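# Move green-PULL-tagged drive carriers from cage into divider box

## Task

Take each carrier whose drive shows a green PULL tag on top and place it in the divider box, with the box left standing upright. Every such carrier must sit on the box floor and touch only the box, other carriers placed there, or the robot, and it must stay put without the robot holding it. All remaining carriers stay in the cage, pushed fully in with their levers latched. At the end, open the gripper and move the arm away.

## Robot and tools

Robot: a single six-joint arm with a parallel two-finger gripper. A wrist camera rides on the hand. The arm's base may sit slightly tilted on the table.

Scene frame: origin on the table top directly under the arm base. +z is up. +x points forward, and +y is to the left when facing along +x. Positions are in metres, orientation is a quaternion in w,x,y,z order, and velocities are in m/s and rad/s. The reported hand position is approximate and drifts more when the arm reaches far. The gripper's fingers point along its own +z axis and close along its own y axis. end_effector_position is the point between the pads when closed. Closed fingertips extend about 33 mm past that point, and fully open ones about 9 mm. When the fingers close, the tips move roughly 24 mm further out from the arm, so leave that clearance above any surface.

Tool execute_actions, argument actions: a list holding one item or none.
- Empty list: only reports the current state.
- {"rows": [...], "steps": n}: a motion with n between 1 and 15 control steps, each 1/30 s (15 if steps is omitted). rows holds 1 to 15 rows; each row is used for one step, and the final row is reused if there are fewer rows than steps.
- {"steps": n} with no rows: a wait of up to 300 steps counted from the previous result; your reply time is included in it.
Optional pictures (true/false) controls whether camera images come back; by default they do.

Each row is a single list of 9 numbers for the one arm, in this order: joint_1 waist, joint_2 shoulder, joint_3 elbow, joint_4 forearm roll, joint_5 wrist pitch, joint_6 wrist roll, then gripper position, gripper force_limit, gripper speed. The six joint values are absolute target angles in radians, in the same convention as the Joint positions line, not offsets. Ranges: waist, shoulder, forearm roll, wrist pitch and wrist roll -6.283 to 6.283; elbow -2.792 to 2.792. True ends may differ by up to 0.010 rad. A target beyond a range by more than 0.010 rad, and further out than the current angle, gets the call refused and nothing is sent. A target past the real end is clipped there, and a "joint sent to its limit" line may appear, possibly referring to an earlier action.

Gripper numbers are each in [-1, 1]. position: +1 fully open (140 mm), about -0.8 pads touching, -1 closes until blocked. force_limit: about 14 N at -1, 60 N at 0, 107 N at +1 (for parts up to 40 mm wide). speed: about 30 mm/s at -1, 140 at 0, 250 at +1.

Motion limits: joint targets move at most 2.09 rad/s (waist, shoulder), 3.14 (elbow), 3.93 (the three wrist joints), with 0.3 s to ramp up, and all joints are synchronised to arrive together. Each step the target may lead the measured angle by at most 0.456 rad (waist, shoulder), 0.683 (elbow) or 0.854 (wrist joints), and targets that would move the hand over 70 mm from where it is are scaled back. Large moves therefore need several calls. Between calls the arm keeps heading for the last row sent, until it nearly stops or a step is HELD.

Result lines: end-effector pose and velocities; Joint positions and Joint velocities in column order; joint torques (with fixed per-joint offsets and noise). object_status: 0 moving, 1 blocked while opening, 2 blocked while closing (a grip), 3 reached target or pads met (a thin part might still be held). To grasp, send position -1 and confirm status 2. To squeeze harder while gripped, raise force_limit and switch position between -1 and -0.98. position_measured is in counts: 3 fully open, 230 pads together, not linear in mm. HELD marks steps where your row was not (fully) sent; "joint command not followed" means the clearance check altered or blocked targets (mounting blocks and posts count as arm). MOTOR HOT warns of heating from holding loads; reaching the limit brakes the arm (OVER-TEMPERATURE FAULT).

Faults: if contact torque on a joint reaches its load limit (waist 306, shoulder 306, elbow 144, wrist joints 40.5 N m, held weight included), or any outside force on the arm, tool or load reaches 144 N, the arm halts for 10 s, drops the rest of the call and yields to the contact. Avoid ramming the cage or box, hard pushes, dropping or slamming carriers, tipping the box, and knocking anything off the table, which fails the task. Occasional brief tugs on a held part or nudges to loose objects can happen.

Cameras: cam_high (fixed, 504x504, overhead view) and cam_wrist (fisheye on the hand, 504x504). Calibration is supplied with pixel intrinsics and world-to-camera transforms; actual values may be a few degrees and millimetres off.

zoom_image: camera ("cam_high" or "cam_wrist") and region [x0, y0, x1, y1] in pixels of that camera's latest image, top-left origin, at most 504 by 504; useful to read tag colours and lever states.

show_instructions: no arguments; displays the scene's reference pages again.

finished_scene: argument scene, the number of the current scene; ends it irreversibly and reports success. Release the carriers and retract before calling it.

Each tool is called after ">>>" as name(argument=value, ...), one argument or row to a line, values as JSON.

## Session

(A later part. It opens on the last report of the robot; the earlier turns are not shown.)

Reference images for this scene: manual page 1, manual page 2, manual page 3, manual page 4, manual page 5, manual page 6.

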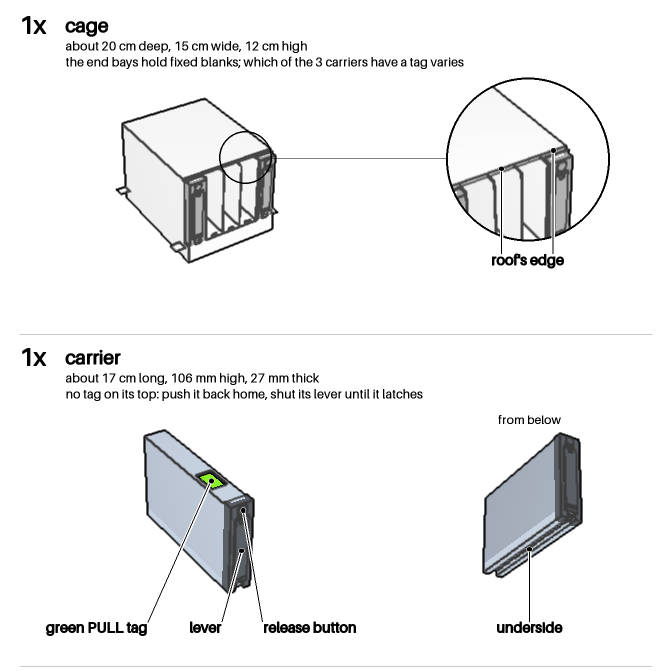

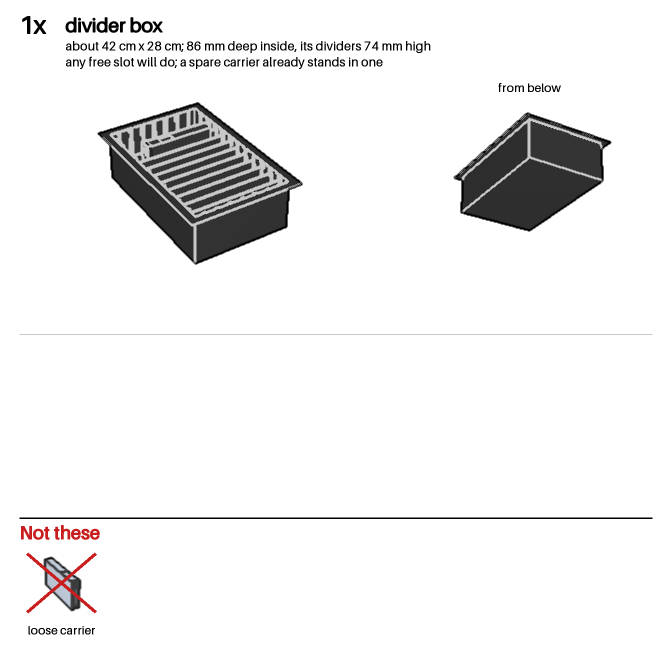

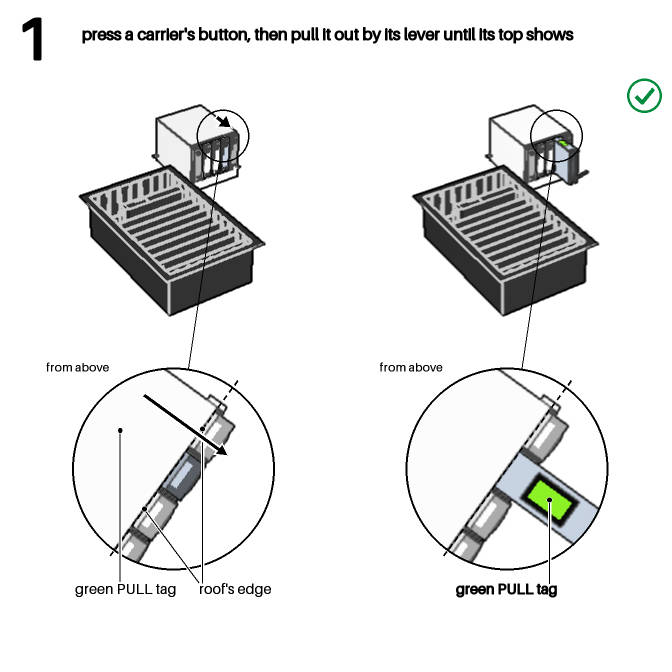

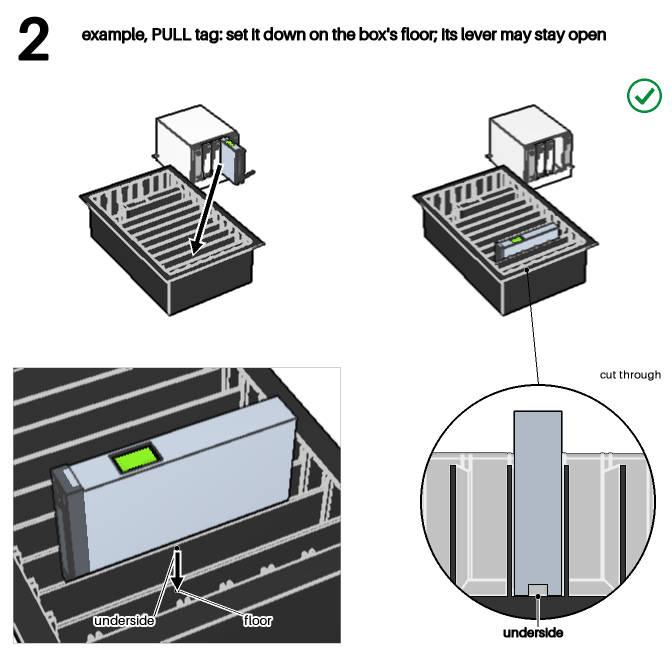

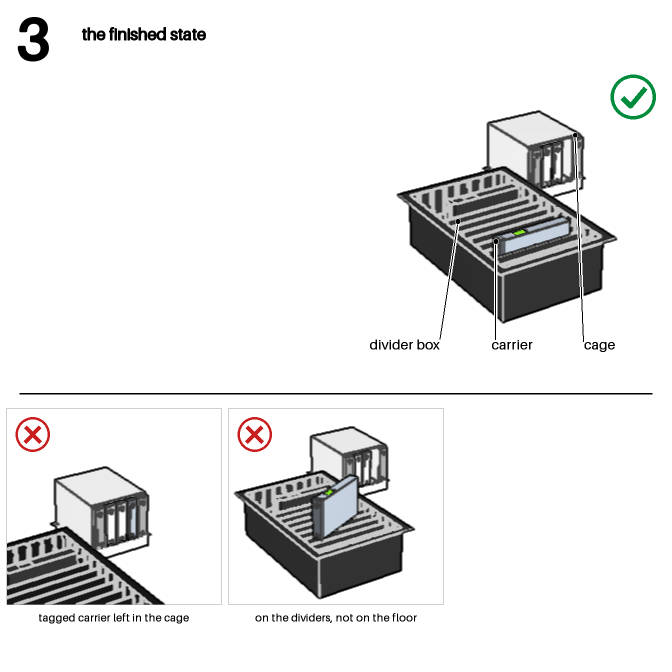

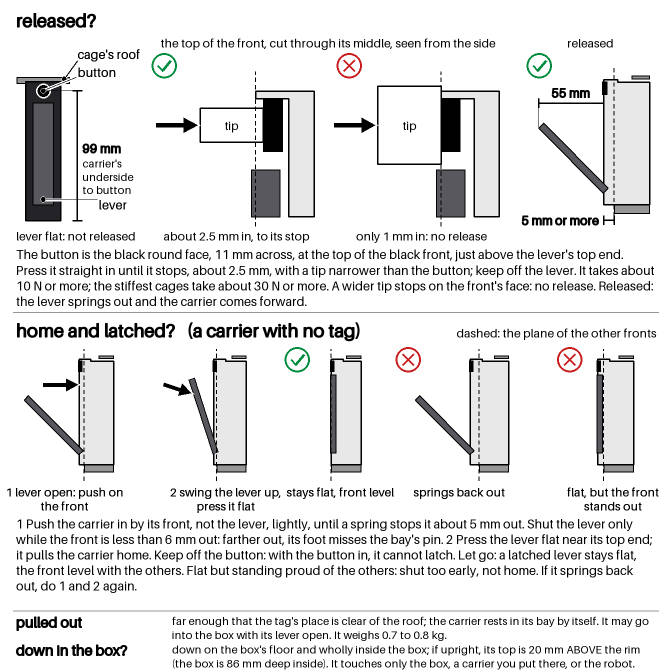

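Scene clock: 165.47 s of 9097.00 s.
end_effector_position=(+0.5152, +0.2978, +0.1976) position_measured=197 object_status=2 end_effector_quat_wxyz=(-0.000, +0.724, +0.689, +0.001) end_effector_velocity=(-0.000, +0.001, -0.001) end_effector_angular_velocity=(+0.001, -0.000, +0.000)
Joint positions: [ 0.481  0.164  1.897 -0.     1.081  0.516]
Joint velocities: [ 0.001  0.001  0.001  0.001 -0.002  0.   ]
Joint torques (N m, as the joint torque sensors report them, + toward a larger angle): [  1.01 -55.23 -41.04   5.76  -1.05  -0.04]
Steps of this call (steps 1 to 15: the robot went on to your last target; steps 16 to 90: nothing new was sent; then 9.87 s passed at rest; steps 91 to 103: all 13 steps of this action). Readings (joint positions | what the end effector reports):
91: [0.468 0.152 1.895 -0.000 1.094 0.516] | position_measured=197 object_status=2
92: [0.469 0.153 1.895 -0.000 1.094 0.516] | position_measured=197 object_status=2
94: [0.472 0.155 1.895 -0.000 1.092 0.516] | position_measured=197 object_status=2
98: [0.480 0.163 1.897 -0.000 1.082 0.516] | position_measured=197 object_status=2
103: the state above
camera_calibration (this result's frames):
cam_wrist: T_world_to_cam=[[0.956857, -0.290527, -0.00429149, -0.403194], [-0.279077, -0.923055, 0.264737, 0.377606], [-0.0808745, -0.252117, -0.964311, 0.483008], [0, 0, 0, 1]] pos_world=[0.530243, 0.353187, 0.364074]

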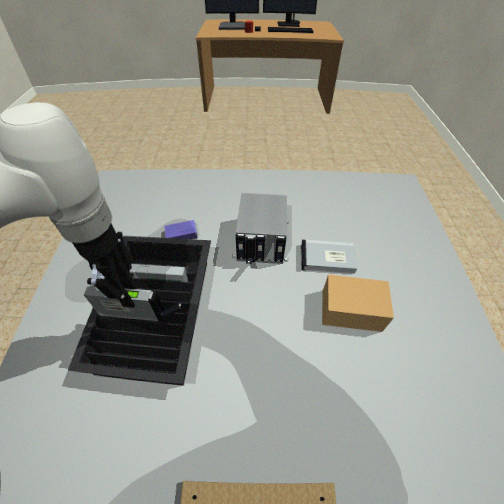

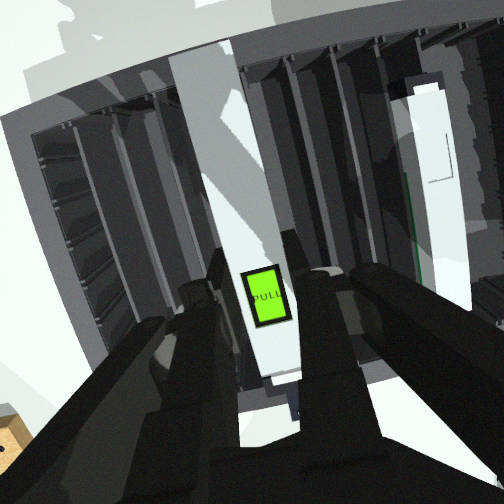

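>>> execute_actions(
  actions=[
    {"rows": [[0.4792,0.1629,1.8983,0,1.0804,0.5173,-1,0.9,-0.3],[0.4778,0.1619,1.8995,0,1.0802,0.5183,-1,0.9,-0.3],[0.4765,0.1609,1.9007,0,1.0800,0.5192,-1,0.9,-0.3]], "steps": 11},
  ],
)

>>> zoom_image(
  camera="cam_wrist",
  region=[190, 50, 380, 240],
)

Scene clock: 169.70 s of 9097.00 s.
end_effector_position=(+0.5146, +0.2950, +0.1975) position_measured=197 object_status=2 end_effector_quat_wxyz=(-0.001, +0.727, +0.687, +0.001) end_effector_velocity=(+0.002, -0.000, +0.002) end_effector_angular_velocity=(+0.001, -0.004, -0.001)
Joint positions: [0.477 0.161 1.901 0.    1.08  0.519]
Joint velocities: [-0.002 -0.001 -0.003 -0.001  0.    -0.   ]
Joint torques (N m, as the joint torque sensors report them, + toward a larger angle): [ -1.53 -55.19 -39.01   3.93  -0.05  -0.11]
Steps of this call (steps 1 to 15: the robot went on to your last target; steps 16 to 90: nothing new was sent; then 0.87 s passed at rest; steps 91 to 101: all 11 steps of this action). Readings (joint positions | what the end effector reports):
91: [0.481 0.164 1.897 0.000 1.081 0.516] | position_measured=197 object_status=2
92: [0.480 0.164 1.897 0.000 1.081 0.517] | position_measured=197 object_status=2
94: [0.479 0.163 1.899 0.000 1.080 0.518] | position_measured=197 object_status=2
98: [0.477 0.161 1.901 0.000 1.080 0.519] | position_measured=197 object_status=2
101: the state above
camera_calibration (this result's frames):
cam_wrist: T_world_to_cam=[[0.954784, -0.297267, -0.00453584, -0.400339], [-0.285532, -0.92113, 0.264557, 0.377646], [-0.0828221, -0.251299, -0.96436, 0.482938], [0, 0, 0, 1]] pos_world=[0.530065, 0.350215, 0.364001]

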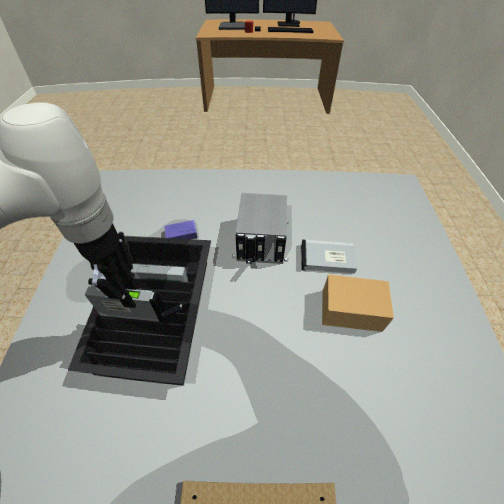

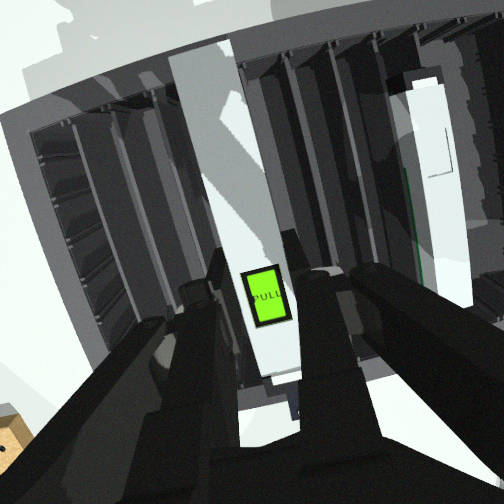

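Region (190, 50, 380, 240) of cam_wrist's 504x504 image, scaled by 2.653, with more detail than that image has.

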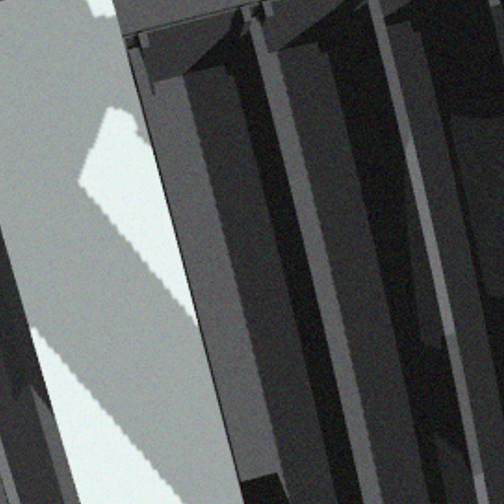

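>>> execute_actions(
  actions=[
    {"rows": [[0.4765,0.1621,1.9023,0,1.0772,0.5192,-1,0.9,-0.3],[0.4765,0.1634,1.9039,0,1.0743,0.5192,-1,0.9,-0.3],[0.4765,0.1646,1.9054,0,1.0716,0.5192,-1,0.9,-0.3],[0.4765,0.1658,1.9070,0,1.0688,0.5192,-1,0.9,-0.3],[0.4765,0.1671,1.9086,0,1.0659,0.5192,-1,0.9,-0.3],[0.4765,0.1683,1.9101,0,1.0632,0.5192,-1,0.9,-0.3],[0.4765,0.1695,1.9117,0,1.0604,0.5192,-1,0.9,-0.3],[0.4765,0.1708,1.9132,0,1.0576,0.5192,-1,0.9,-0.3],[0.4765,0.1720,1.9148,0,1.0548,0.5192,-1,0.9,-0.3]], "steps": 13},
  ],
  pictures=false,
)

Scene clock: 173.60 s of 9097.00 s.
end_effector_position=(+0.5147, +0.2949, +0.1843) position_measured=197 object_status=2 end_effector_quat_wxyz=(-0.000, +0.727, +0.687, +0.001) end_effector_velocity=(+0.000, +0.000, -0.004) end_effector_angular_velocity=(+0.000, -0.002, +0.001)
Joint positions: [ 0.476  0.172  1.915 -0.     1.055  0.519]
Joint velocities: [ 0.001  0.003  0.004 -0.001 -0.009 -0.001]
Joint torques (N m, as the joint torque sensors report them, + toward a larger angle): [ -1.83 -60.35 -39.3    3.86   0.29  -0.1 ]
Steps of this call (steps 1 to 15: the robot went on to your last target; steps 16 to 90: nothing new was sent; then 0.47 s passed at rest; steps 91 to 103: all 13 steps of this action). Readings (joint positions | what the end effector reports):
91: [0.476 0.161 1.901 -0.000 1.080 0.519] | position_measured=197 object_status=2
92: [0.476 0.161 1.901 -0.000 1.079 0.519] | position_measured=197 object_status=2
94: [0.476 0.163 1.904 -0.000 1.075 0.519] | position_measured=197 object_status=2
98: [0.476 0.168 1.910 -0.000 1.064 0.519] | position_measured=197 object_status=2
103: the state above

>>> execute_actions(
  actions=[
    {"rows": [[0.4765,0.1735,1.9166,0,1.0515,0.5192,-1,0.9,-0.3],[0.4765,0.1759,1.9194,0,1.0463,0.5192,-1,0.9,-0.3],[0.4765,0.1789,1.9229,0,1.0398,0.5192,-1,0.9,-0.3],[0.4765,0.1824,1.9269,0,1.0323,0.5192,-1,0.9,-0.3],[0.4765,0.1860,1.9309,0,1.0247,0.5192,-1,0.9,-0.3],[0.4765,0.1896,1.9348,0,1.0172,0.5192,-1,0.9,-0.3],[0.4765,0.1933,1.9387,0,1.0096,0.5192,-1,0.9,-0.3],[0.4765,0.1970,1.9425,0,1.0021,0.5192,-1,0.9,-0.3],[0.4765,0.2007,1.9463,0,0.9946,0.5192,-1,0.9,-0.3],[0.4765,0.2045,1.9500,0,0.9871,0.5192,-1,0.9,-0.3],[0.4765,0.2078,1.9533,0,0.9805,0.5192,-1,0.9,-0.3],[0.4765,0.2103,1.9556,0,0.9757,0.5192,-1,0.9,-0.3],[0.4765,0.2118,1.9569,0,0.9729,0.5192,-1,0.9,-0.3]], "steps": 15},
  ],
)

Scene clock: 175.83 s of 9097.00 s.
end_effector_position=(+0.5146, +0.2949, +0.1419) position_measured=197 object_status=2 end_effector_quat_wxyz=(-0.001, +0.727, +0.687, +0.001) end_effector_velocity=(-0.001, +0.000, -0.035) end_effector_angular_velocity=(-0.000, +0.002, +0.001)
Joint positions: [ 0.476  0.21   1.956 -0.     0.976  0.519]
Joint velocities: [ 0.001  0.034  0.033  0.001 -0.065  0.   ]
Joint torques (N m, as the joint torque sensors report them, + toward a larger angle): [ -0.32 -68.64 -40.59   4.1   -0.47  -0.08]
Steps of this call (steps 1 to 15: the robot went on to your last target; steps 16 to 52: nothing new was sent; steps 53 to 67: all 15 steps of this action). Readings (joint positions | what the end effector reports):
53: [0.476 0.172 1.915 -0.000 1.055 0.519] | position_measured=197 object_status=2
54: [0.476 0.173 1.915 -0.000 1.054 0.519] | position_measured=197 object_status=2
56: [0.476 0.176 1.919 -0.000 1.047 0.519] | position_measured=197 object_status=2
60: [0.476 0.188 1.933 -0.000 1.020 0.519] | position_measured=197 object_status=2
67: the state above
camera_calibration (this result's frames):
cam_wrist: T_world_to_cam=[[0.954796, -0.297226, -0.00453668, -0.400608], [-0.285466, -0.921061, 0.26487, 0.39219], [-0.0829048, -0.251602, -0.964273, 0.429431], [0, 0, 0, 1]] pos_world=[0.530058, 0.350205, 0.308392]

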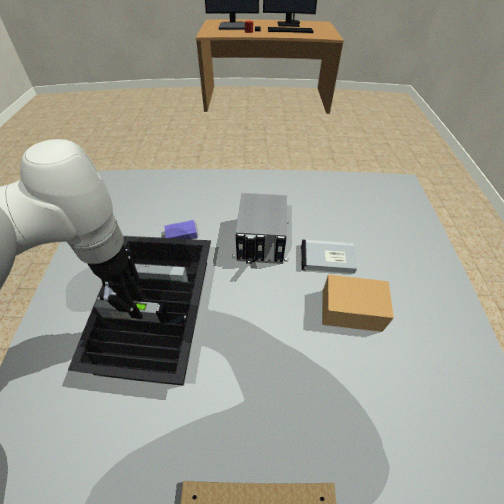

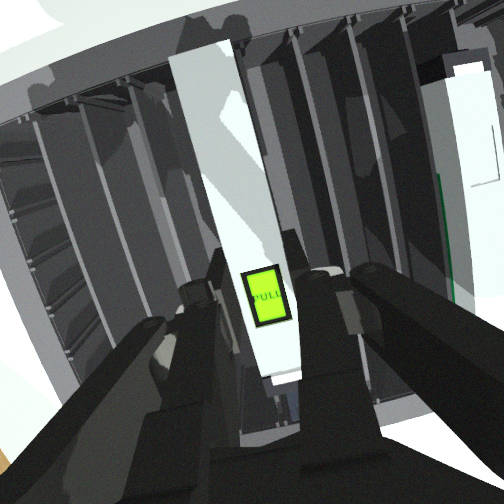

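Lever tip is inside the wall. Lower to z≈0.120.

>>> execute_actions(
  actions=[
    {"rows": [[0.4765,0.2138,1.9587,0,0.9691,0.5192,-1,0.9,-0.3],[0.4765,0.2163,1.9610,0,0.9643,0.5192,-1,0.9,-0.3],[0.4765,0.2193,1.9636,0,0.9587,0.5192,-1,0.9,-0.3],[0.4765,0.2223,1.9663,0,0.9530,0.5192,-1,0.9,-0.3],[0.4765,0.2248,1.9685,0,0.9483,0.5192,-1,0.9,-0.3],[0.4765,0.2268,1.9702,0,0.9446,0.5192,-1,0.9,-0.3],[0.4765,0.2284,1.9715,0,0.9417,0.5192,-1,0.9,-0.3],[0.4765,0.2299,1.9728,0,0.9389,0.5192,-1,0.9,-0.3],[0.4765,0.2310,1.9737,0,0.9369,0.5192,-1,0.9,-0.3],[0.4765,0.2320,1.9745,0,0.9351,0.5192,-1,0.9,-0.3]], "steps": 15},
  ],
  pictures=false,
)

Scene clock: 177.87 s of 9097.00 s.
end_effector_position=(+0.5147, +0.2950, +0.1206) position_measured=197 object_status=2 end_effector_quat_wxyz=(-0.001, +0.727, +0.687, +0.001) end_effector_velocity=(+0.002, +0.000, -0.000) end_effector_angular_velocity=(+0.001, -0.003, +0.000)
Joint positions: [0.476 0.232 1.974 0.    0.935 0.519]
Joint velocities: [-0.001  0.002 -0.001 -0.001 -0.004 -0.   ]
Joint torques (N m, as the joint torque sensors report them, + toward a larger angle): [ -1.33 -58.84 -34.75   3.57  -0.52  -0.03]
Steps of this call (steps 1 to 15: the robot went on to your last target; steps 16 to 46: nothing new was sent; steps 47 to 61: all 15 steps of this action). Readings (joint positions | what the end effector reports):
47: [0.476 0.212 1.957 0.000 0.973 0.519] | position_measured=197 object_status=2
48: [0.476 0.212 1.957 0.000 0.971 0.519] | position_measured=197 object_status=2
50: [0.476 0.216 1.961 0.000 0.965 0.519] | position_measured=197 object_status=2
54: [0.476 0.226 1.969 0.000 0.947 0.519] | position_measured=197 object_status=2
61: the state above

>>> execute_actions(
  actions=[
    {"rows": [[0.4765,0.2325,1.9749,0,0.9342,0.5192,-1,0.9,-0.3],[0.4765,0.2330,1.9754,0,0.9332,0.5192,-1,0.9,-0.3]], "steps": 8},
  ],
  pictures=false,
)

Scene clock: 180.63 s of 9097.00 s.
end_effector_position=(+0.5148, +0.2951, +0.1197) position_measured=197 object_status=2 end_effector_quat_wxyz=(-0.000, +0.727, +0.687, +0.001) end_effector_velocity=(-0.000, -0.000, -0.001) end_effector_angular_velocity=(-0.000, +0.000, +0.001)
Joint positions: [ 0.476  0.233  1.975 -0.     0.933  0.519]
Joint velocities: [ 0.     0.001  0.001 -0.    -0.001 -0.001]
Joint torques (N m, as the joint torque sensors report them, + toward a larger angle): [ -3.85 -46.4  -25.57   3.02  -0.35  -0.05]
Steps of this call (steps 1 to 15: the robot went on to your last target; steps 16 to 75: nothing new was sent; steps 76 to 83: all 8 steps of this action). Readings (joint positions | what the end effector reports):
76: [0.476 0.232 1.975 -0.000 0.935 0.519] | position_measured=197 object_status=2
77: [0.476 0.232 1.975 0.000 0.935 0.519] | position_measured=197 object_status=2
79: [0.476 0.233 1.975 -0.000 0.934 0.519] | position_measured=197 object_status=2
83: the state above

>>> execute_actions(
  actions=[
    {"rows": [[0.4765,0.2323,1.9748,0,0.9345,0.5192,-1,0.9,-0.3],[0.4765,0.2323,1.9748,0,0.9345,0.5192,-1,0.9,-0.3],[0.4765,0.2323,1.9748,0,0.9345,0.5192,-0.35,0,-0.7],[0.4765,0.2323,1.9748,0,0.9345,0.5192,-0.35,0,-0.7],[0.4765,0.2323,1.9748,0,0.9345,0.5192,-0.35,0,-0.7],[0.4765,0.2323,1.9748,0,0.9345,0.5192,-0.35,0,-0.7],[0.4765,0.2323,1.9748,0,0.9345,0.5192,-0.35,0,-0.7],[0.4765,0.2323,1.9748,0,0.9345,0.5192,-0.35,0,-0.7],[0.4765,0.2299,1.9728,0,0.9389,0.5192,-0.35,0,-0.7],[0.4765,0.2248,1.9685,0,0.9483,0.5192,-0.35,0,-0.7],[0.4765,0.2178,1.9623,0,0.9615,0.5192,-0.35,0,-0.7],[0.4765,0.2103,1.9556,0,0.9757,0.5192,-0.35,0,-0.7],[0.4765,0.2021,1.9477,0,0.9918,0.5192,-0.35,0,-0.7],[0.4765,0.1945,1.9400,0,1.0071,0.5192,-0.35,0,-0.7],[0.4765,0.1882,1.9334,0,1.0200,0.5192,-0.35,0,-0.7]], "steps": 15},
  ],
)

>>> execute_actions(
  actions=[
    {"rows": [[0.4750,0.1850,1.9290,0,1.0276,0.5226,-0.4,0,0],[0.4700,0.1850,1.9255,0,1.0311,0.5341,-0.4,0,0],[0.4610,0.1880,1.9215,0,1.0321,0.5548,-0.4,0,0],[0.4480,0.1933,1.9164,0,1.0319,0.5847,-0.4,0,0],[0.4320,0.1998,1.9101,0,1.0317,0.6215,-0.4,0,0],[0.4140,0.2071,1.9031,0,1.0314,0.6629,-0.4,0,0],[0.3950,0.2148,1.8957,0,1.0311,0.7066,-0.4,0,0],[0.3760,0.2226,1.8883,0,1.0307,0.7503,-0.4,0,0],[0.3570,0.2303,1.8808,0,1.0305,0.7940,-0.4,0,0],[0.3380,0.2380,1.8734,0,1.0302,0.8377,-0.4,0,0],[0.3190,0.2457,1.8660,0,1.0299,0.8814,-0.4,0,0],[0.3000,0.2535,1.8585,0,1.0296,0.9250,-0.4,0,0],[0.2810,0.2612,1.8511,0,1.0293,0.9687,-0.4,0,0],[0.2620,0.2689,1.8437,0,1.0290,1.0124,-0.4,0,0],[0.2430,0.2766,1.8363,0,1.0287,1.0561,-0.4,0,0]], "steps": 15},
  ],
  pictures=false,
)

>>> execute_actions(
  actions=[
    {"rows": [[0.2240,0.2844,1.8288,0,1.0284,1.0998,-0.4,0,0],[0.2050,0.2921,1.8214,0,1.0281,1.1435,-0.4,0,0],[0.1860,0.2998,1.8140,0,1.0278,1.1872,-0.4,0,0],[0.1670,0.3075,1.8065,0,1.0276,1.2309,-0.4,0,0],[0.1480,0.3153,1.7991,0,1.0272,1.2746,-0.4,0,0],[0.1290,0.3230,1.7917,0,1.0269,1.3182,-0.4,0,0],[0.1100,0.3307,1.7842,0,1.0267,1.3619,-0.4,0,0],[0.0910,0.3384,1.7768,0,1.0264,1.4056,-0.4,0,0],[0.0720,0.3462,1.7694,0,1.0260,1.4493,-0.4,0,0],[0.0540,0.3535,1.7623,0,1.0258,1.4907,-0.4,0,0],[0.0380,0.3600,1.7561,0,1.0255,1.5275,-0.4,0,0],[0.0240,0.3657,1.7506,0,1.0253,1.5597,-0.4,0,0],[0.0125,0.3704,1.7461,0,1.0251,1.5861,-0.4,0,0],[0.0040,0.3738,1.7428,0,1.0250,1.6057,-0.4,0,0],[-0.0011,0.3759,1.7408,0,1.0249,1.6174,-0.4,0,0]], "steps": 15},
  ],
  pictures=false,
)

>>> execute_actions(
  actions=[
    {"rows": [[-0.0011,0.3770,1.7418,0,1.0228,1.6174,-0.4,0,-0.5],[-0.0011,0.3795,1.7440,0,1.0181,1.6174,-0.4,0,-0.5],[-0.0011,0.3835,1.7476,0,1.0105,1.6174,-0.4,0,-0.5],[-0.0011,0.3885,1.7520,0,1.0011,1.6174,-0.4,0,-0.5],[-0.0011,0.3940,1.7568,0,0.9908,1.6174,-0.4,0,-0.5],[-0.0011,0.3996,1.7615,0,0.9805,1.6174,-0.4,0,-0.5],[-0.0011,0.4052,1.7662,0,0.9702,1.6174,-0.4,0,-0.5],[-0.0011,0.4103,1.7704,0,0.9609,1.6174,-0.4,0,-0.5],[-0.0011,0.4145,1.7739,0,0.9532,1.6174,-0.4,0,-0.5],[-0.0011,0.4172,1.7761,0,0.9483,1.6174,-0.4,0,-0.5],[-0.0011,0.4185,1.7771,0,0.9460,1.6174,-0.4,0,-0.5]], "steps": 15},
  ],
)

>>> zoom_image(
  camera="cam_wrist",
  region=[195, 200, 325, 330],
)

Scene clock: 187.40 s of 9097.00 s.
end_effector_position=(+0.5146, +0.2949, +0.1455) position_measured=173 object_status=0 end_effector_quat_wxyz=(-0.001, +0.727, +0.687, +0.001) end_effector_velocity=(+0.004, +0.001, +0.221) end_effector_angular_velocity=(+0.003, -0.008, -0.001)
Joint positions: [ 0.476  0.207  1.952 -0.     0.983  0.519]
Joint velocities: [-0.001 -0.212 -0.205 -0.001  0.408  0.   ]
Joint torques (N m, as the joint torque sensors report them, + toward a larger angle): [ -0.14 -62.3  -34.49   3.69   0.28   0.04]
Steps of this call (steps 1 to 15: the robot went on to your last target; steps 16 to 90: nothing new was sent; then 3.27 s passed at rest; steps 91 to 105: all 15 steps of this action). Readings (joint positions | what the end effector reports):
91: [0.476 0.233 1.975 -0.000 0.933 0.519] | position_measured=197 object_status=2
92: [0.476 0.233 1.975 -0.000 0.934 0.519] | position_measured=197 object_status=2
94: [0.476 0.233 1.975 -0.000 0.934 0.519] | position_measured=197 object_status=0
98: [0.476 0.233 1.975 -0.000 0.935 0.519] | position_measured=182 object_status=0
105: the state above
camera_calibration (this result's frames):
cam_wrist: T_world_to_cam=[[0.954805, -0.297198, -0.0045376, -0.400619], [-0.285432, -0.921051, 0.264942, 0.391176], [-0.0829195, -0.251673, -0.964254, 0.432972], [0, 0, 0, 1]] pos_world=[0.530069, 0.350197, 0.312038]

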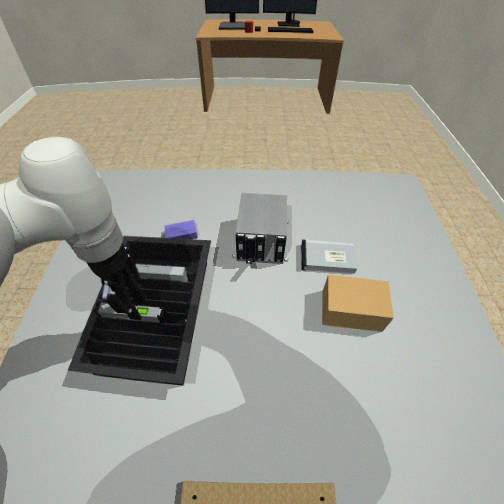

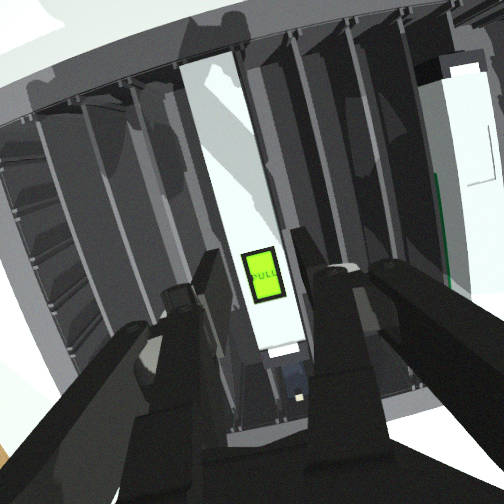

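Scene clock: 187.90 s of 9097.00 s.
end_effector_position=(+0.5937, +0.2182, +0.1619) position_measured=179 object_status=3 end_effector_quat_wxyz=(-0.001, +0.884, +0.467, +0.000) end_effector_velocity=(+0.245, -0.287, -0.039) end_effector_angular_velocity=(+0.000, +0.002, -1.800)
Joint positions: [ 0.312  0.249  1.863 -0.     1.03   0.898]
Joint velocities: [-0.548  0.223 -0.214 -0.001 -0.009  1.252]
Joint torques (N m, as the joint torque sensors report them, + toward a larger angle): [ -2.44 -58.81 -33.69   3.78  -0.03  -0.06]
Steps of this call (steps 1 to 15: all 15 steps of this action). Readings (joint positions | what the end effector reports):
1: [0.476 0.200 1.945 -0.000 0.997 0.519] | position_measured=173 object_status=0
2: [0.476 0.193 1.938 -0.000 1.010 0.520] | position_measured=175 object_status=0
4: [0.470 0.187 1.928 -0.000 1.025 0.534] | position_measured=179 object_status=0
8: [0.431 0.200 1.910 -0.000 1.031 0.624] | position_measured=179 object_status=0
15: the state above

Scene clock: 188.40 s of 9097.00 s.
end_effector_position=(+0.6962, +0.0488, +0.1386) position_measured=179 object_status=3 end_effector_quat_wxyz=(-0.001, +1.000, +0.028, +0.000) end_effector_velocity=(+0.122, -0.303, -0.044) end_effector_angular_velocity=(+0.001, +0.004, -1.442)
Joint positions: [0.035 0.361 1.755 0.    1.025 1.535]
Joint velocities: [-0.438  0.179 -0.17   0.    -0.007  1.004]
Joint torques (N m, as the joint torque sensors report them, + toward a larger angle): [  4.79 -72.83 -33.22   3.74   0.54   0.23]
Steps of this call (steps 1 to 15: all 15 steps of this action). Readings (joint positions | what the end effector reports):
1: [0.293 0.256 1.856 -0.000 1.030 0.940] | position_measured=179 object_status=3
2: [0.275 0.264 1.849 -0.000 1.029 0.983] | position_measured=179 object_status=3
4: [0.237 0.279 1.834 -0.000 1.029 1.070] | position_measured=179 object_status=3
8: [0.161 0.310 1.804 0.000 1.027 1.244] | position_measured=179 object_status=3
15: the state above

Scene clock: 188.90 s of 9097.00 s.
end_effector_position=(+0.7059, +0.0238, +0.0886) position_measured=179 object_status=3 end_effector_quat_wxyz=(-0.001, +1.000, -0.031, +0.000) end_effector_velocity=(+0.001, +0.001, -0.007) end_effector_angular_velocity=(+0.000, -0.004, +0.000)
Joint positions: [-0.001  0.418  1.777  0.     0.947  1.617]
Joint velocities: [ 0.001  0.007  0.005  0.    -0.015  0.   ]
Joint torques (N m, as the joint torque sensors report them, + toward a larger angle): [ -1.03 -75.4  -32.57   3.56  -0.03  -0.09]
Steps of this call (steps 1 to 15: all 15 steps of this action). Readings (joint positions | what the end effector reports):
1: [0.021 0.367 1.749 0.000 1.025 1.566] | position_measured=179 object_status=3
2: [0.010 0.371 1.745 0.000 1.025 1.591] | position_measured=179 object_status=3
4: [0.000 0.379 1.744 0.000 1.018 1.613] | position_measured=179 object_status=3
8: [-0.001 0.397 1.759 0.000 0.985 1.617] | position_measured=179 object_status=3
15: the state above
camera_calibration (this result's frames):
cam_wrist: T_world_to_cam=[[-0.302003, -0.953289, -0.00586823, 0.23878], [-0.919328, 0.289605, 0.266393, 0.629638], [-0.25225, 0.0858466, -0.963847, 0.437172], [0, 0, 0, 1]] pos_world=[0.761233, 0.00775066, 0.255036]

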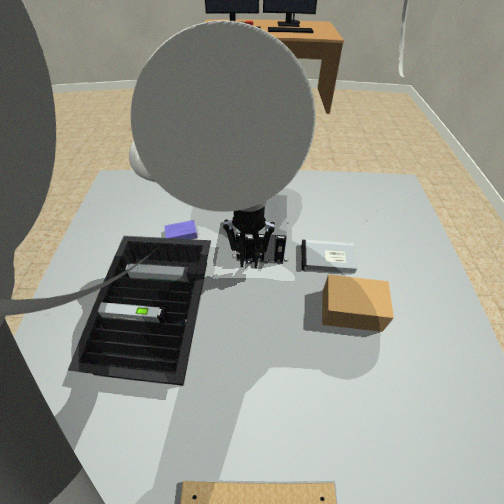

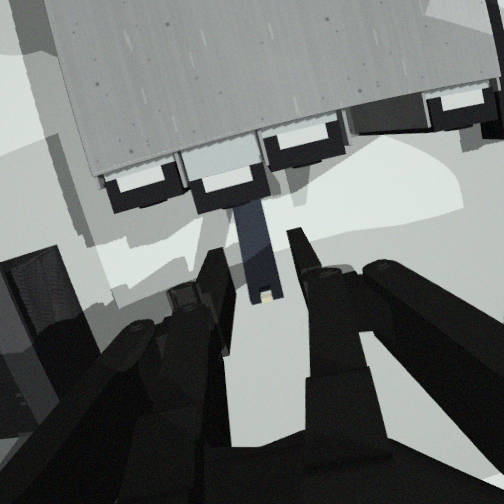

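Region (195, 200, 325, 330) of cam_wrist's 504x504 image, scaled by 3.877, with more detail than that image has.

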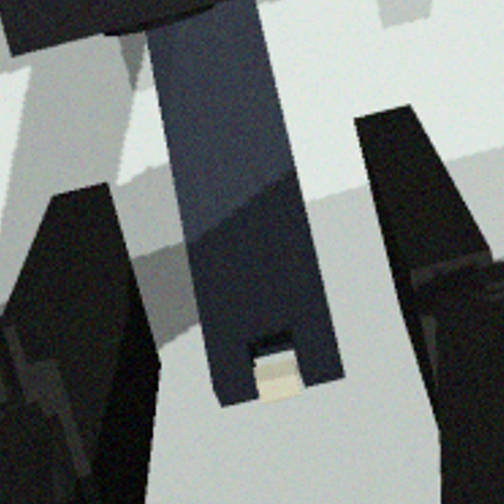

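>>> execute_actions(
  actions=[
    {"rows": [[-0.0007,0.4185,1.7771,0,0.9460,1.6178,-1,0,-0.5]], "steps": 12},
  ],
  pictures=false,
)

>>> execute_actions(
  actions=[
    {"rows": [[-0.0006,0.4172,1.7791,0,0.9453,1.6179,-1,0,-0.5],[-0.0005,0.4145,1.7833,0,0.9438,1.6180,-1,0,-0.5],[-0.0003,0.4105,1.7895,0,0.9416,1.6182,-1,0,-0.5],[-0.0002,0.4065,1.7957,0,0.9394,1.6183,-1,0,-0.5],[0.0000,0.4025,1.8019,0,0.9372,1.6185,-1,0,-0.5],[0.0002,0.3985,1.8080,0,0.9351,1.6187,-1,0,-0.5],[0.0004,0.3945,1.8141,0,0.9330,1.6189,-1,0,-0.5],[0.0005,0.3905,1.8202,0,0.9309,1.6190,-1,0,-0.5],[0.0007,0.3865,1.8263,0,0.9288,1.6192,-1,0,-0.5],[0.0009,0.3825,1.8324,0,0.9267,1.6194,-1,0,-0.5],[0.0010,0.3785,1.8385,0,0.9246,1.6195,-1,0,-0.5],[0.0011,0.3759,1.8424,0,0.9233,1.6196,-1,0,-0.5],[0.0012,0.3746,1.8444,0,0.9226,1.6197,-1,0,-0.5]], "steps": 15},
  ],
)

Scene clock: 192.30 s of 9097.00 s.
end_effector_position=(+0.7058, +0.0240, +0.0881) position_measured=211 object_status=0 end_effector_quat_wxyz=(-0.001, +1.000, -0.031, +0.000) end_effector_velocity=(-0.001, -0.000, -0.000) end_effector_angular_velocity=(+0.000, +0.001, -0.001)
Joint positions: [-0.001  0.419  1.777 -0.     0.946  1.618]
Joint velocities: [-0.     0.     0.001  0.     0.    -0.   ]
Joint torques (N m, as the joint torque sensors report them, + toward a larger angle): [  0.52 -68.46 -30.61   4.29  -0.81  -0.5 ]
Steps of this call (steps 1 to 15: the robot went on to your last target; steps 16 to 90: nothing new was sent; steps 91 to 102: all 12 steps of this action). Readings (joint positions | what the end effector reports):
91: [-0.001 0.419 1.777 -0.000 0.946 1.617] | position_measured=179 object_status=0
92: [-0.001 0.419 1.777 -0.000 0.946 1.618] | position_measured=181 object_status=0
94: [-0.001 0.419 1.777 -0.000 0.946 1.618] | position_measured=190 object_status=0
98: [-0.001 0.419 1.777 -0.000 0.946 1.618] | position_measured=208 object_status=0
102: the state above

Scene clock: 192.80 s of 9097.00 s.
end_effector_position=(+0.6739, +0.0257, +0.0881) position_measured=211 object_status=2 end_effector_quat_wxyz=(-0.001, +1.000, -0.031, +0.000) end_effector_velocity=(-0.026, +0.002, -0.000) end_effector_angular_velocity=(+0.000, -0.001, +0.001)
Joint positions: [ 0.001  0.376  1.842 -0.     0.923  1.62 ]
Joint velocities: [ 0.003 -0.034  0.053  0.    -0.02   0.001]
Joint torques (N m, as the joint torque sensors report them, + toward a larger angle): [ -2.07 -62.4  -33.21   3.81   0.63   0.2 ]
Steps of this call (steps 1 to 15: all 15 steps of this action). Readings (joint positions | what the end effector reports):
1: [-0.001 0.419 1.777 -0.000 0.946 1.618] | position_measured=211 object_status=0
2: [-0.001 0.418 1.778 -0.000 0.946 1.618] | position_measured=211 object_status=2
4: [-0.001 0.415 1.783 -0.000 0.944 1.618] | position_measured=211 object_status=2
8: [0.000 0.400 1.805 -0.000 0.936 1.619] | position_measured=211 object_status=2
15: the state above
camera_calibration (this result's frames):
cam_wrist: T_world_to_cam=[[-0.301968, -0.953301, -0.00572958, 0.230956], [-0.919268, 0.289585, 0.266621, 0.59977], [-0.252511, 0.0857781, -0.963784, 0.428591], [0, 0, 0, 1]] pos_world=[0.729315, 0.0097225, 0.254481]

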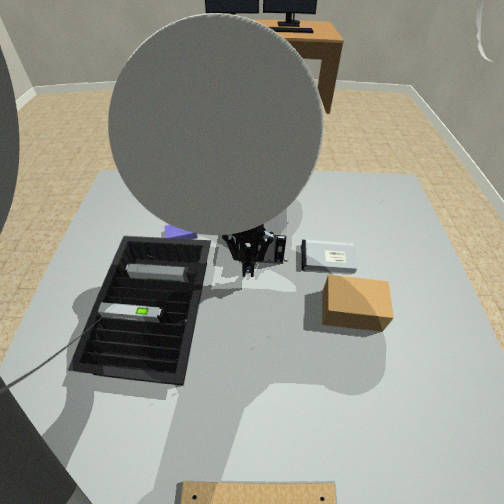

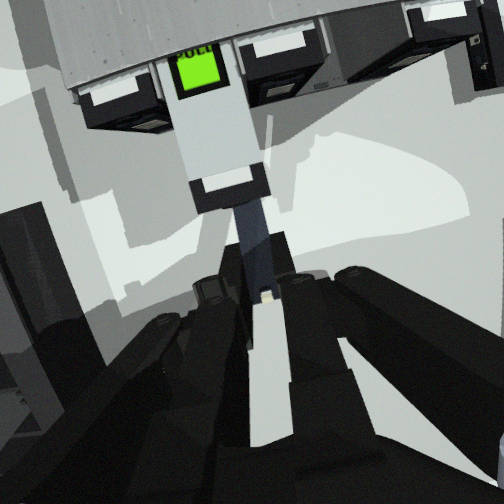

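>>> execute_actions(
  actions=[
    {"rows": [[0.0013,0.3726,1.8474,0,0.9216,1.6198,-1,0,-0.5],[0.0015,0.3692,1.8525,0,0.9199,1.6200,-1,0,-0.5],[0.0018,0.3645,1.8596,0,0.9175,1.6203,-1,0,-0.5],[0.0020,0.3597,1.8668,0,0.9151,1.6205,-1,0,-0.5],[0.0023,0.3549,1.8739,0,0.9128,1.6208,-1,0,-0.5],[0.0025,0.3501,1.8811,0,0.9104,1.6210,-1,0,-0.5],[0.0028,0.3453,1.8881,0,0.9082,1.6213,-1,0,-0.5],[0.0030,0.3405,1.8952,0,0.9059,1.6215,-1,0,-0.5],[0.0033,0.3357,1.9022,0,0.9037,1.6218,-1,0,-0.5],[0.0035,0.3309,1.9093,0,0.9014,1.6220,-1,0,-0.5],[0.0038,0.3261,1.9163,0,0.8992,1.6223,-1,0,-0.5],[0.0040,0.3220,1.9222,0,0.8974,1.6225,-1,0,-0.5],[0.0042,0.3190,1.9266,0,0.8960,1.6227,-1,0,-0.5],[0.0043,0.3172,1.9292,0,0.8952,1.6228,-1,0,-0.5]], "steps": 15},
  ],
  pictures=false,
)

>>> execute_actions(
  actions=[
    {"rows": [[0.0043,0.3172,1.9292,0,0.8952,1.6228,-1,0,-0.5],[0.0043,0.3172,1.9292,0,0.8952,1.6228,-1,0,-0.5],[0.0043,0.3172,1.9292,0,0.8952,1.6228,-1,0,-0.5],[0.0043,0.3172,1.9292,0,0.8952,1.6228,-0.15,0,0],[0.0043,0.3172,1.9292,0,0.8952,1.6228,-0.15,0,0],[0.0043,0.3172,1.9292,0,0.8952,1.6228,-0.15,0,0],[0.0042,0.3168,1.9260,0,0.8988,1.6229,-0.15,0,0],[0.0041,0.3161,1.9192,0,0.9063,1.6230,-0.15,0,0],[0.0039,0.3152,1.9100,0,0.9164,1.6232,-0.15,0,0],[0.0036,0.3141,1.8997,0,0.9278,1.6235,-0.15,0,0],[0.0034,0.3131,1.8893,0,0.9392,1.6237,-0.15,0,0],[0.0032,0.3122,1.8799,0,0.9495,1.6239,-0.15,0,0],[0.0030,0.3113,1.8710,0,0.9593,1.6241,-0.15,0,0],[0.0028,0.3106,1.8629,0,0.9681,1.6243,-0.15,0,0],[0.0025,0.3161,1.8550,0,0.9705,1.6240,-0.15,0,0]], "steps": 15},
  ],
  pictures=false,
)

>>> execute_actions(
  actions=[
    {"rows": [[0.0022,0.3231,1.8451,0,0.9734,1.6237,-0.15,0.9,-0.3],[0.0017,0.3327,1.8312,0,0.9777,1.6232,-0.15,0.9,-0.3],[0.0012,0.3438,1.8153,0,0.9825,1.6227,-0.15,0.9,-0.3],[0.0007,0.3549,1.7992,0,0.9875,1.6222,-0.15,0.9,-0.3],[0.0002,0.3659,1.7830,0,0.9927,1.6217,-0.15,0.9,-0.3],[-0.0003,0.3777,1.7656,0,0.9983,1.6212,-0.15,0.9,-0.3],[-0.0008,0.3887,1.7491,0,1.0038,1.6207,-0.15,0.9,-0.3],[-0.0013,0.3991,1.7335,0,1.0090,1.6202,-0.15,0.9,-0.3],[-0.0017,0.4081,1.7198,0,1.0137,1.6198,-0.15,0.9,-0.3],[-0.0020,0.4151,1.7091,0,1.0174,1.6195,-0.15,0.9,-0.3],[-0.0023,0.4200,1.7016,0,1.0200,1.6192,-0.15,0.9,-0.3],[-0.0024,0.4230,1.6970,0,1.0216,1.6191,-0.15,0.9,-0.3],[-0.0024,0.4230,1.6970,0,1.0216,1.6191,-1,0.9,-0.3]], "steps": 15},
  ],
  pictures=false,
)

>>> execute_actions(
  actions=[
    {"rows": [[-0.0024,0.4230,1.6970,0,1.0216,1.6191,-1,0.9,-0.3]], "steps": 12},
  ],
)

Scene clock: 200.33 s of 9097.00 s.
end_effector_position=(+0.6327, +0.0281, +0.0881) position_measured=211 object_status=2 end_effector_quat_wxyz=(-0.001, +1.000, -0.031, +0.000) end_effector_velocity=(-0.063, +0.004, +0.000) end_effector_angular_velocity=(+0.000, -0.002, -0.000)
Joint positions: [0.004 0.321 1.924 0.    0.897 1.623]
Joint velocities: [ 0.006 -0.085  0.122  0.    -0.039  0.006]
Joint torques (N m, as the joint torque sensors report them, + toward a larger angle): [ -2.89 -62.82 -35.49   3.68  -0.56  -0.16]
Steps of this call (steps 1 to 15: the robot went on to your last target; steps 16 to 90: nothing new was sent; then 4.03 s passed at rest; steps 91 to 105: all 15 steps of this action). Readings (joint positions | what the end effector reports):
91: [0.001 0.375 1.844 0.000 0.923 1.620] | position_measured=211 object_status=2
92: [0.001 0.374 1.845 0.000 0.922 1.620] | position_measured=211 object_status=2
94: [0.001 0.369 1.852 0.000 0.920 1.620] | position_measured=211 object_status=2
98: [0.002 0.352 1.878 0.000 0.912 1.621] | position_measured=211 object_status=2
105: the state above

Scene clock: 200.83 s of 9097.00 s.
end_effector_position=(+0.6462, +0.0275, +0.1148) position_measured=148 object_status=0 end_effector_quat_wxyz=(-0.001, +0.999, -0.032, +0.000) end_effector_velocity=(+0.083, -0.007, +0.131) end_effector_angular_velocity=(-0.000, -0.004, -0.014)
Joint positions: [0.003 0.312 1.877 0.    0.953 1.624]
Joint velocities: [-0.008 -0.017 -0.264 -0.     0.277  0.005]
Joint torques (N m, as the joint torque sensors report them, + toward a larger angle): [ -1.74 -62.5  -32.59   3.33   0.06  -0.01]
Steps of this call (steps 1 to 15: all 15 steps of this action). Readings (joint positions | what the end effector reports):
1: [0.004 0.319 1.927 0.000 0.896 1.623] | position_measured=211 object_status=2
2: [0.004 0.318 1.928 0.000 0.896 1.623] | position_measured=211 object_status=2
4: [0.004 0.317 1.929 0.000 0.895 1.623] | position_measured=211 object_status=0
8: [0.004 0.317 1.929 0.000 0.896 1.623] | position_measured=185 object_status=0
15: the state above

Scene clock: 201.33 s of 9097.00 s.
end_effector_position=(+0.7306, +0.0224, +0.1221) position_measured=156 object_status=0 end_effector_quat_wxyz=(-0.001, +0.999, -0.032, +0.000) end_effector_velocity=(+0.026, -0.001, +0.001) end_effector_angular_velocity=(+0.001, +0.001, -0.000)
Joint positions: [-0.002  0.421  1.699  0.     1.021  1.619]
Joint velocities: [-0.001  0.036 -0.057  0.001  0.022 -0.002]
Joint torques (N m, as the joint torque sensors report them, + toward a larger angle): [  1.62 -85.66 -31.75   3.52   0.49   0.33]
Steps of this call (steps 1 to 15: all 15 steps of this action). Readings (joint positions | what the end effector reports):
1: [0.003 0.312 1.868 0.000 0.961 1.624] | position_measured=148 object_status=0
2: [0.003 0.315 1.859 0.000 0.966 1.624] | position_measured=148 object_status=0
4: [0.002 0.328 1.838 0.000 0.975 1.624] | position_measured=148 object_status=3
8: [0.000 0.368 1.780 0.000 0.994 1.622] | position_measured=148 object_status=3
15: the state above

Scene clock: 201.73 s of 9097.00 s.
end_effector_position=(+0.7317, +0.0223, +0.1223) position_measured=197 object_status=0 end_effector_quat_wxyz=(-0.001, +0.999, -0.032, +0.000) end_effector_velocity=(+0.000, +0.000, -0.000) end_effector_angular_velocity=(-0.000, +0.000, +0.000)
Joint positions: [-0.002  0.423  1.697  0.     1.022  1.619]
Joint velocities: [ 0.     0.001 -0.    -0.     0.     0.   ]
Joint torques (N m, as the joint torque sensors report them, + toward a larger angle): [ -1.19 -63.58 -29.75   4.1   -1.89  -0.03]
Steps of this call (steps 1 to 12: all 12 steps of this action). Readings (joint positions | what the end effector reports):
1: [-0.002 0.422 1.698 0.000 1.021 1.619] | position_measured=162 object_status=0
2: [-0.002 0.423 1.698 0.000 1.021 1.619] | position_measured=168 object_status=0
4: [-0.002 0.423 1.697 0.000 1.022 1.619] | position_measured=179 object_status=0
8: [-0.002 0.423 1.697 0.000 1.022 1.619] | position_measured=197 object_status=0
12: the state above
camera_calibration (this result's frames):
cam_wrist: T_world_to_cam=[[-0.304882, -0.952372, -0.0058445, 0.247526], [-0.918435, 0.292382, 0.266438, 0.644155], [-0.252039, 0.0865998, -0.963834, 0.476119], [0, 0, 0, 1]] pos_world=[0.787082, 0.00616518, 0.288719]

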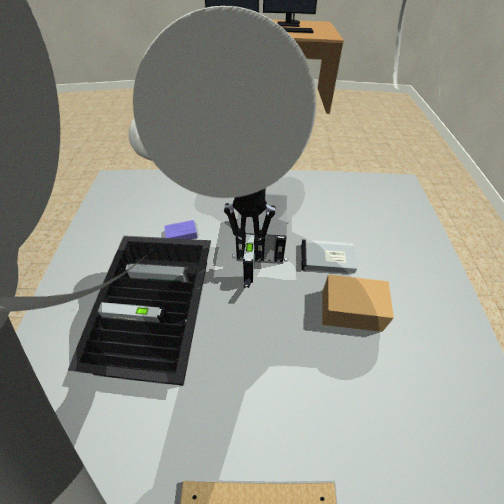

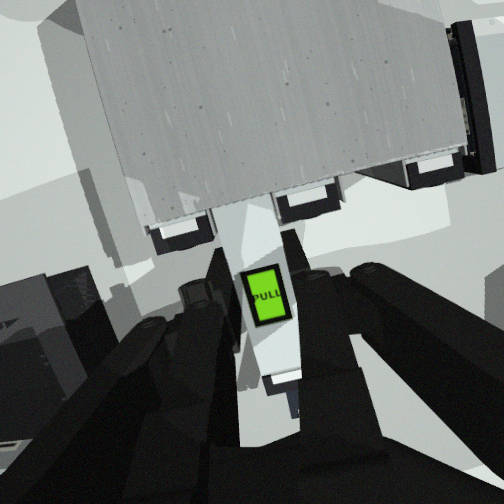

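>>> execute_actions(
  actions=[
    {"rows": [[-0.0024,0.4226,1.6966,0,1.0224,1.6191,-1,0.9,-0.3],[-0.0023,0.4205,1.6998,0,1.0213,1.6192,-1,0.9,-0.3],[-0.0022,0.4171,1.7052,0,1.0193,1.6193,-1,0.9,-0.3],[-0.0020,0.4123,1.7126,0,1.0167,1.6195,-1,0.9,-0.3],[-0.0017,0.4069,1.7211,0,1.0136,1.6198,-1,0.9,-0.3],[-0.0014,0.4008,1.7307,0,1.0101,1.6201,-1,0.9,-0.3],[-0.0012,0.3947,1.7401,0,1.0068,1.6203,-1,0.9,-0.3],[-0.0009,0.3884,1.7495,0,1.0037,1.6206,-1,0.9,-0.3],[-0.0006,0.3823,1.7589,0,1.0004,1.6209,-1,0.9,-0.3],[-0.0003,0.3762,1.7682,0,0.9972,1.6212,-1,0.9,-0.3],[0.0000,0.3701,1.7776,0,0.9939,1.6215,-1,0.9,-0.3],[0.0003,0.3639,1.7869,0,0.9908,1.6218,-1,0.9,-0.3],[0.0006,0.3578,1.7960,0,0.9878,1.6221,-1,0.9,-0.3],[0.0009,0.3517,1.8052,0,0.9847,1.6224,-1,0.9,-0.3],[0.0012,0.3456,1.8144,0,0.9816,1.6227,-1,0.9,-0.3]], "steps": 15},
  ],
  pictures=false,
)

>>> execute_actions(
  actions=[
    {"rows": [[0.0015,0.3395,1.8235,0,0.9786,1.6230,-1,0.9,-0.3],[0.0018,0.3332,1.8325,0,0.9759,1.6233,-1,0.9,-0.3],[0.0021,0.3271,1.8415,0,0.9730,1.6236,-1,0.9,-0.3],[0.0024,0.3209,1.8504,0,0.9703,1.6239,-1,0.9,-0.3],[0.0027,0.3147,1.8592,0,0.9677,1.6242,-1,0.9,-0.3],[0.0030,0.3084,1.8680,0,0.9652,1.6245,-1,0.9,-0.3],[0.0033,0.3022,1.8768,0,0.9626,1.6248,-1,0.9,-0.3],[0.0036,0.2955,1.8852,0,0.9609,1.6251,-1,0.9,-0.3],[0.0040,0.2888,1.8934,0,0.9594,1.6255,-1,0.9,-0.3],[0.0042,0.2838,1.9002,0,0.9576,1.6257,-1,0.9,-0.3],[0.0044,0.2800,1.9055,0,0.9561,1.6259,-1,0.9,-0.3]], "steps": 13},
  ],
)

Scene clock: 210.67 s of 9097.00 s.
end_effector_position=(+0.6867, +0.0250, +0.1214) position_measured=197 object_status=2 end_effector_quat_wxyz=(-0.001, +0.999, -0.032, -0.000) end_effector_velocity=(-0.133, +0.008, -0.002) end_effector_angular_velocity=(-0.000, -0.002, +0.000)
Joint positions: [ 0.     0.362  1.791 -0.     0.99   1.622]
Joint velocities: [ 0.009 -0.182  0.272 -0.001 -0.091  0.009]
Joint torques (N m, as the joint torque sensors report them, + toward a larger angle): [  1.17 -78.15 -40.48   3.62  -0.17   0.04]
Steps of this call (steps 1 to 15: the robot went on to your last target; steps 16 to 90: nothing new was sent; then 5.43 s passed at rest; steps 91 to 105: all 15 steps of this action). Readings (joint positions | what the end effector reports):
91: [-0.002 0.423 1.697 -0.000 1.022 1.619] | position_measured=197 object_status=2
92: [-0.002 0.423 1.697 -0.000 1.022 1.619] | position_measured=197 object_status=2
94: [-0.002 0.421 1.700 -0.000 1.020 1.619] | position_measured=197 object_status=2
98: [-0.002 0.404 1.726 -0.000 1.012 1.620] | position_measured=197 object_status=2
105: the state above

Scene clock: 211.10 s of 9097.00 s.
end_effector_position=(+0.6307, +0.0282, +0.1221) position_measured=197 object_status=2 end_effector_quat_wxyz=(-0.001, +0.999, -0.032, +0.000) end_effector_velocity=(-0.063, +0.003, +0.002) end_effector_angular_velocity=(-0.000, +0.000, -0.001)
Joint positions: [ 0.004  0.283  1.901 -0.     0.957  1.626]
Joint velocities: [ 0.004 -0.089  0.119 -0.    -0.029  0.005]
Joint torques (N m, as the joint torque sensors report them, + toward a larger angle): [ -5.4  -51.88 -40.53   3.86  -0.78  -0.72]
Steps of this call (steps 1 to 13: all 13 steps of this action). Readings (joint positions | what the end effector reports):
1: [0.001 0.356 1.800 -0.000 0.987 1.622] | position_measured=197 object_status=2
2: [0.001 0.349 1.809 -0.000 0.983 1.623] | position_measured=197 object_status=2
4: [0.002 0.337 1.827 -0.000 0.978 1.623] | position_measured=197 object_status=2
8: [0.003 0.312 1.863 -0.000 0.967 1.624] | position_measured=197 object_status=2
13: the state above
camera_calibration (this result's frames):
cam_wrist: T_world_to_cam=[[-0.304825, -0.952391, -0.00577808, 0.22225], [-0.918431, 0.292339, 0.266501, 0.549742], [-0.252124, 0.086543, -0.963817, 0.449982], [0, 0, 0, 1]] pos_world=[0.686099, 0.0120148, 0.288477]

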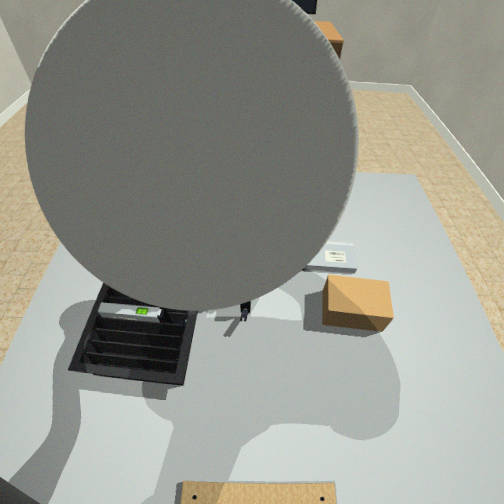

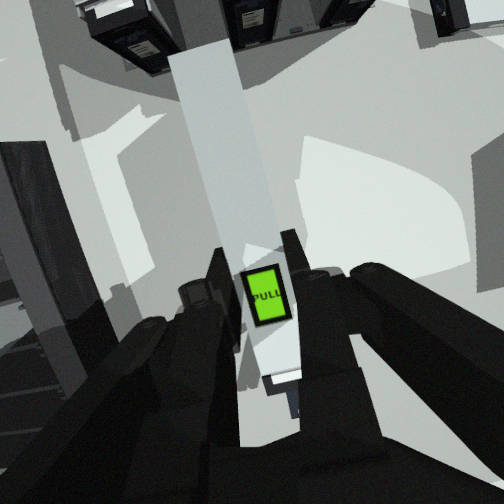

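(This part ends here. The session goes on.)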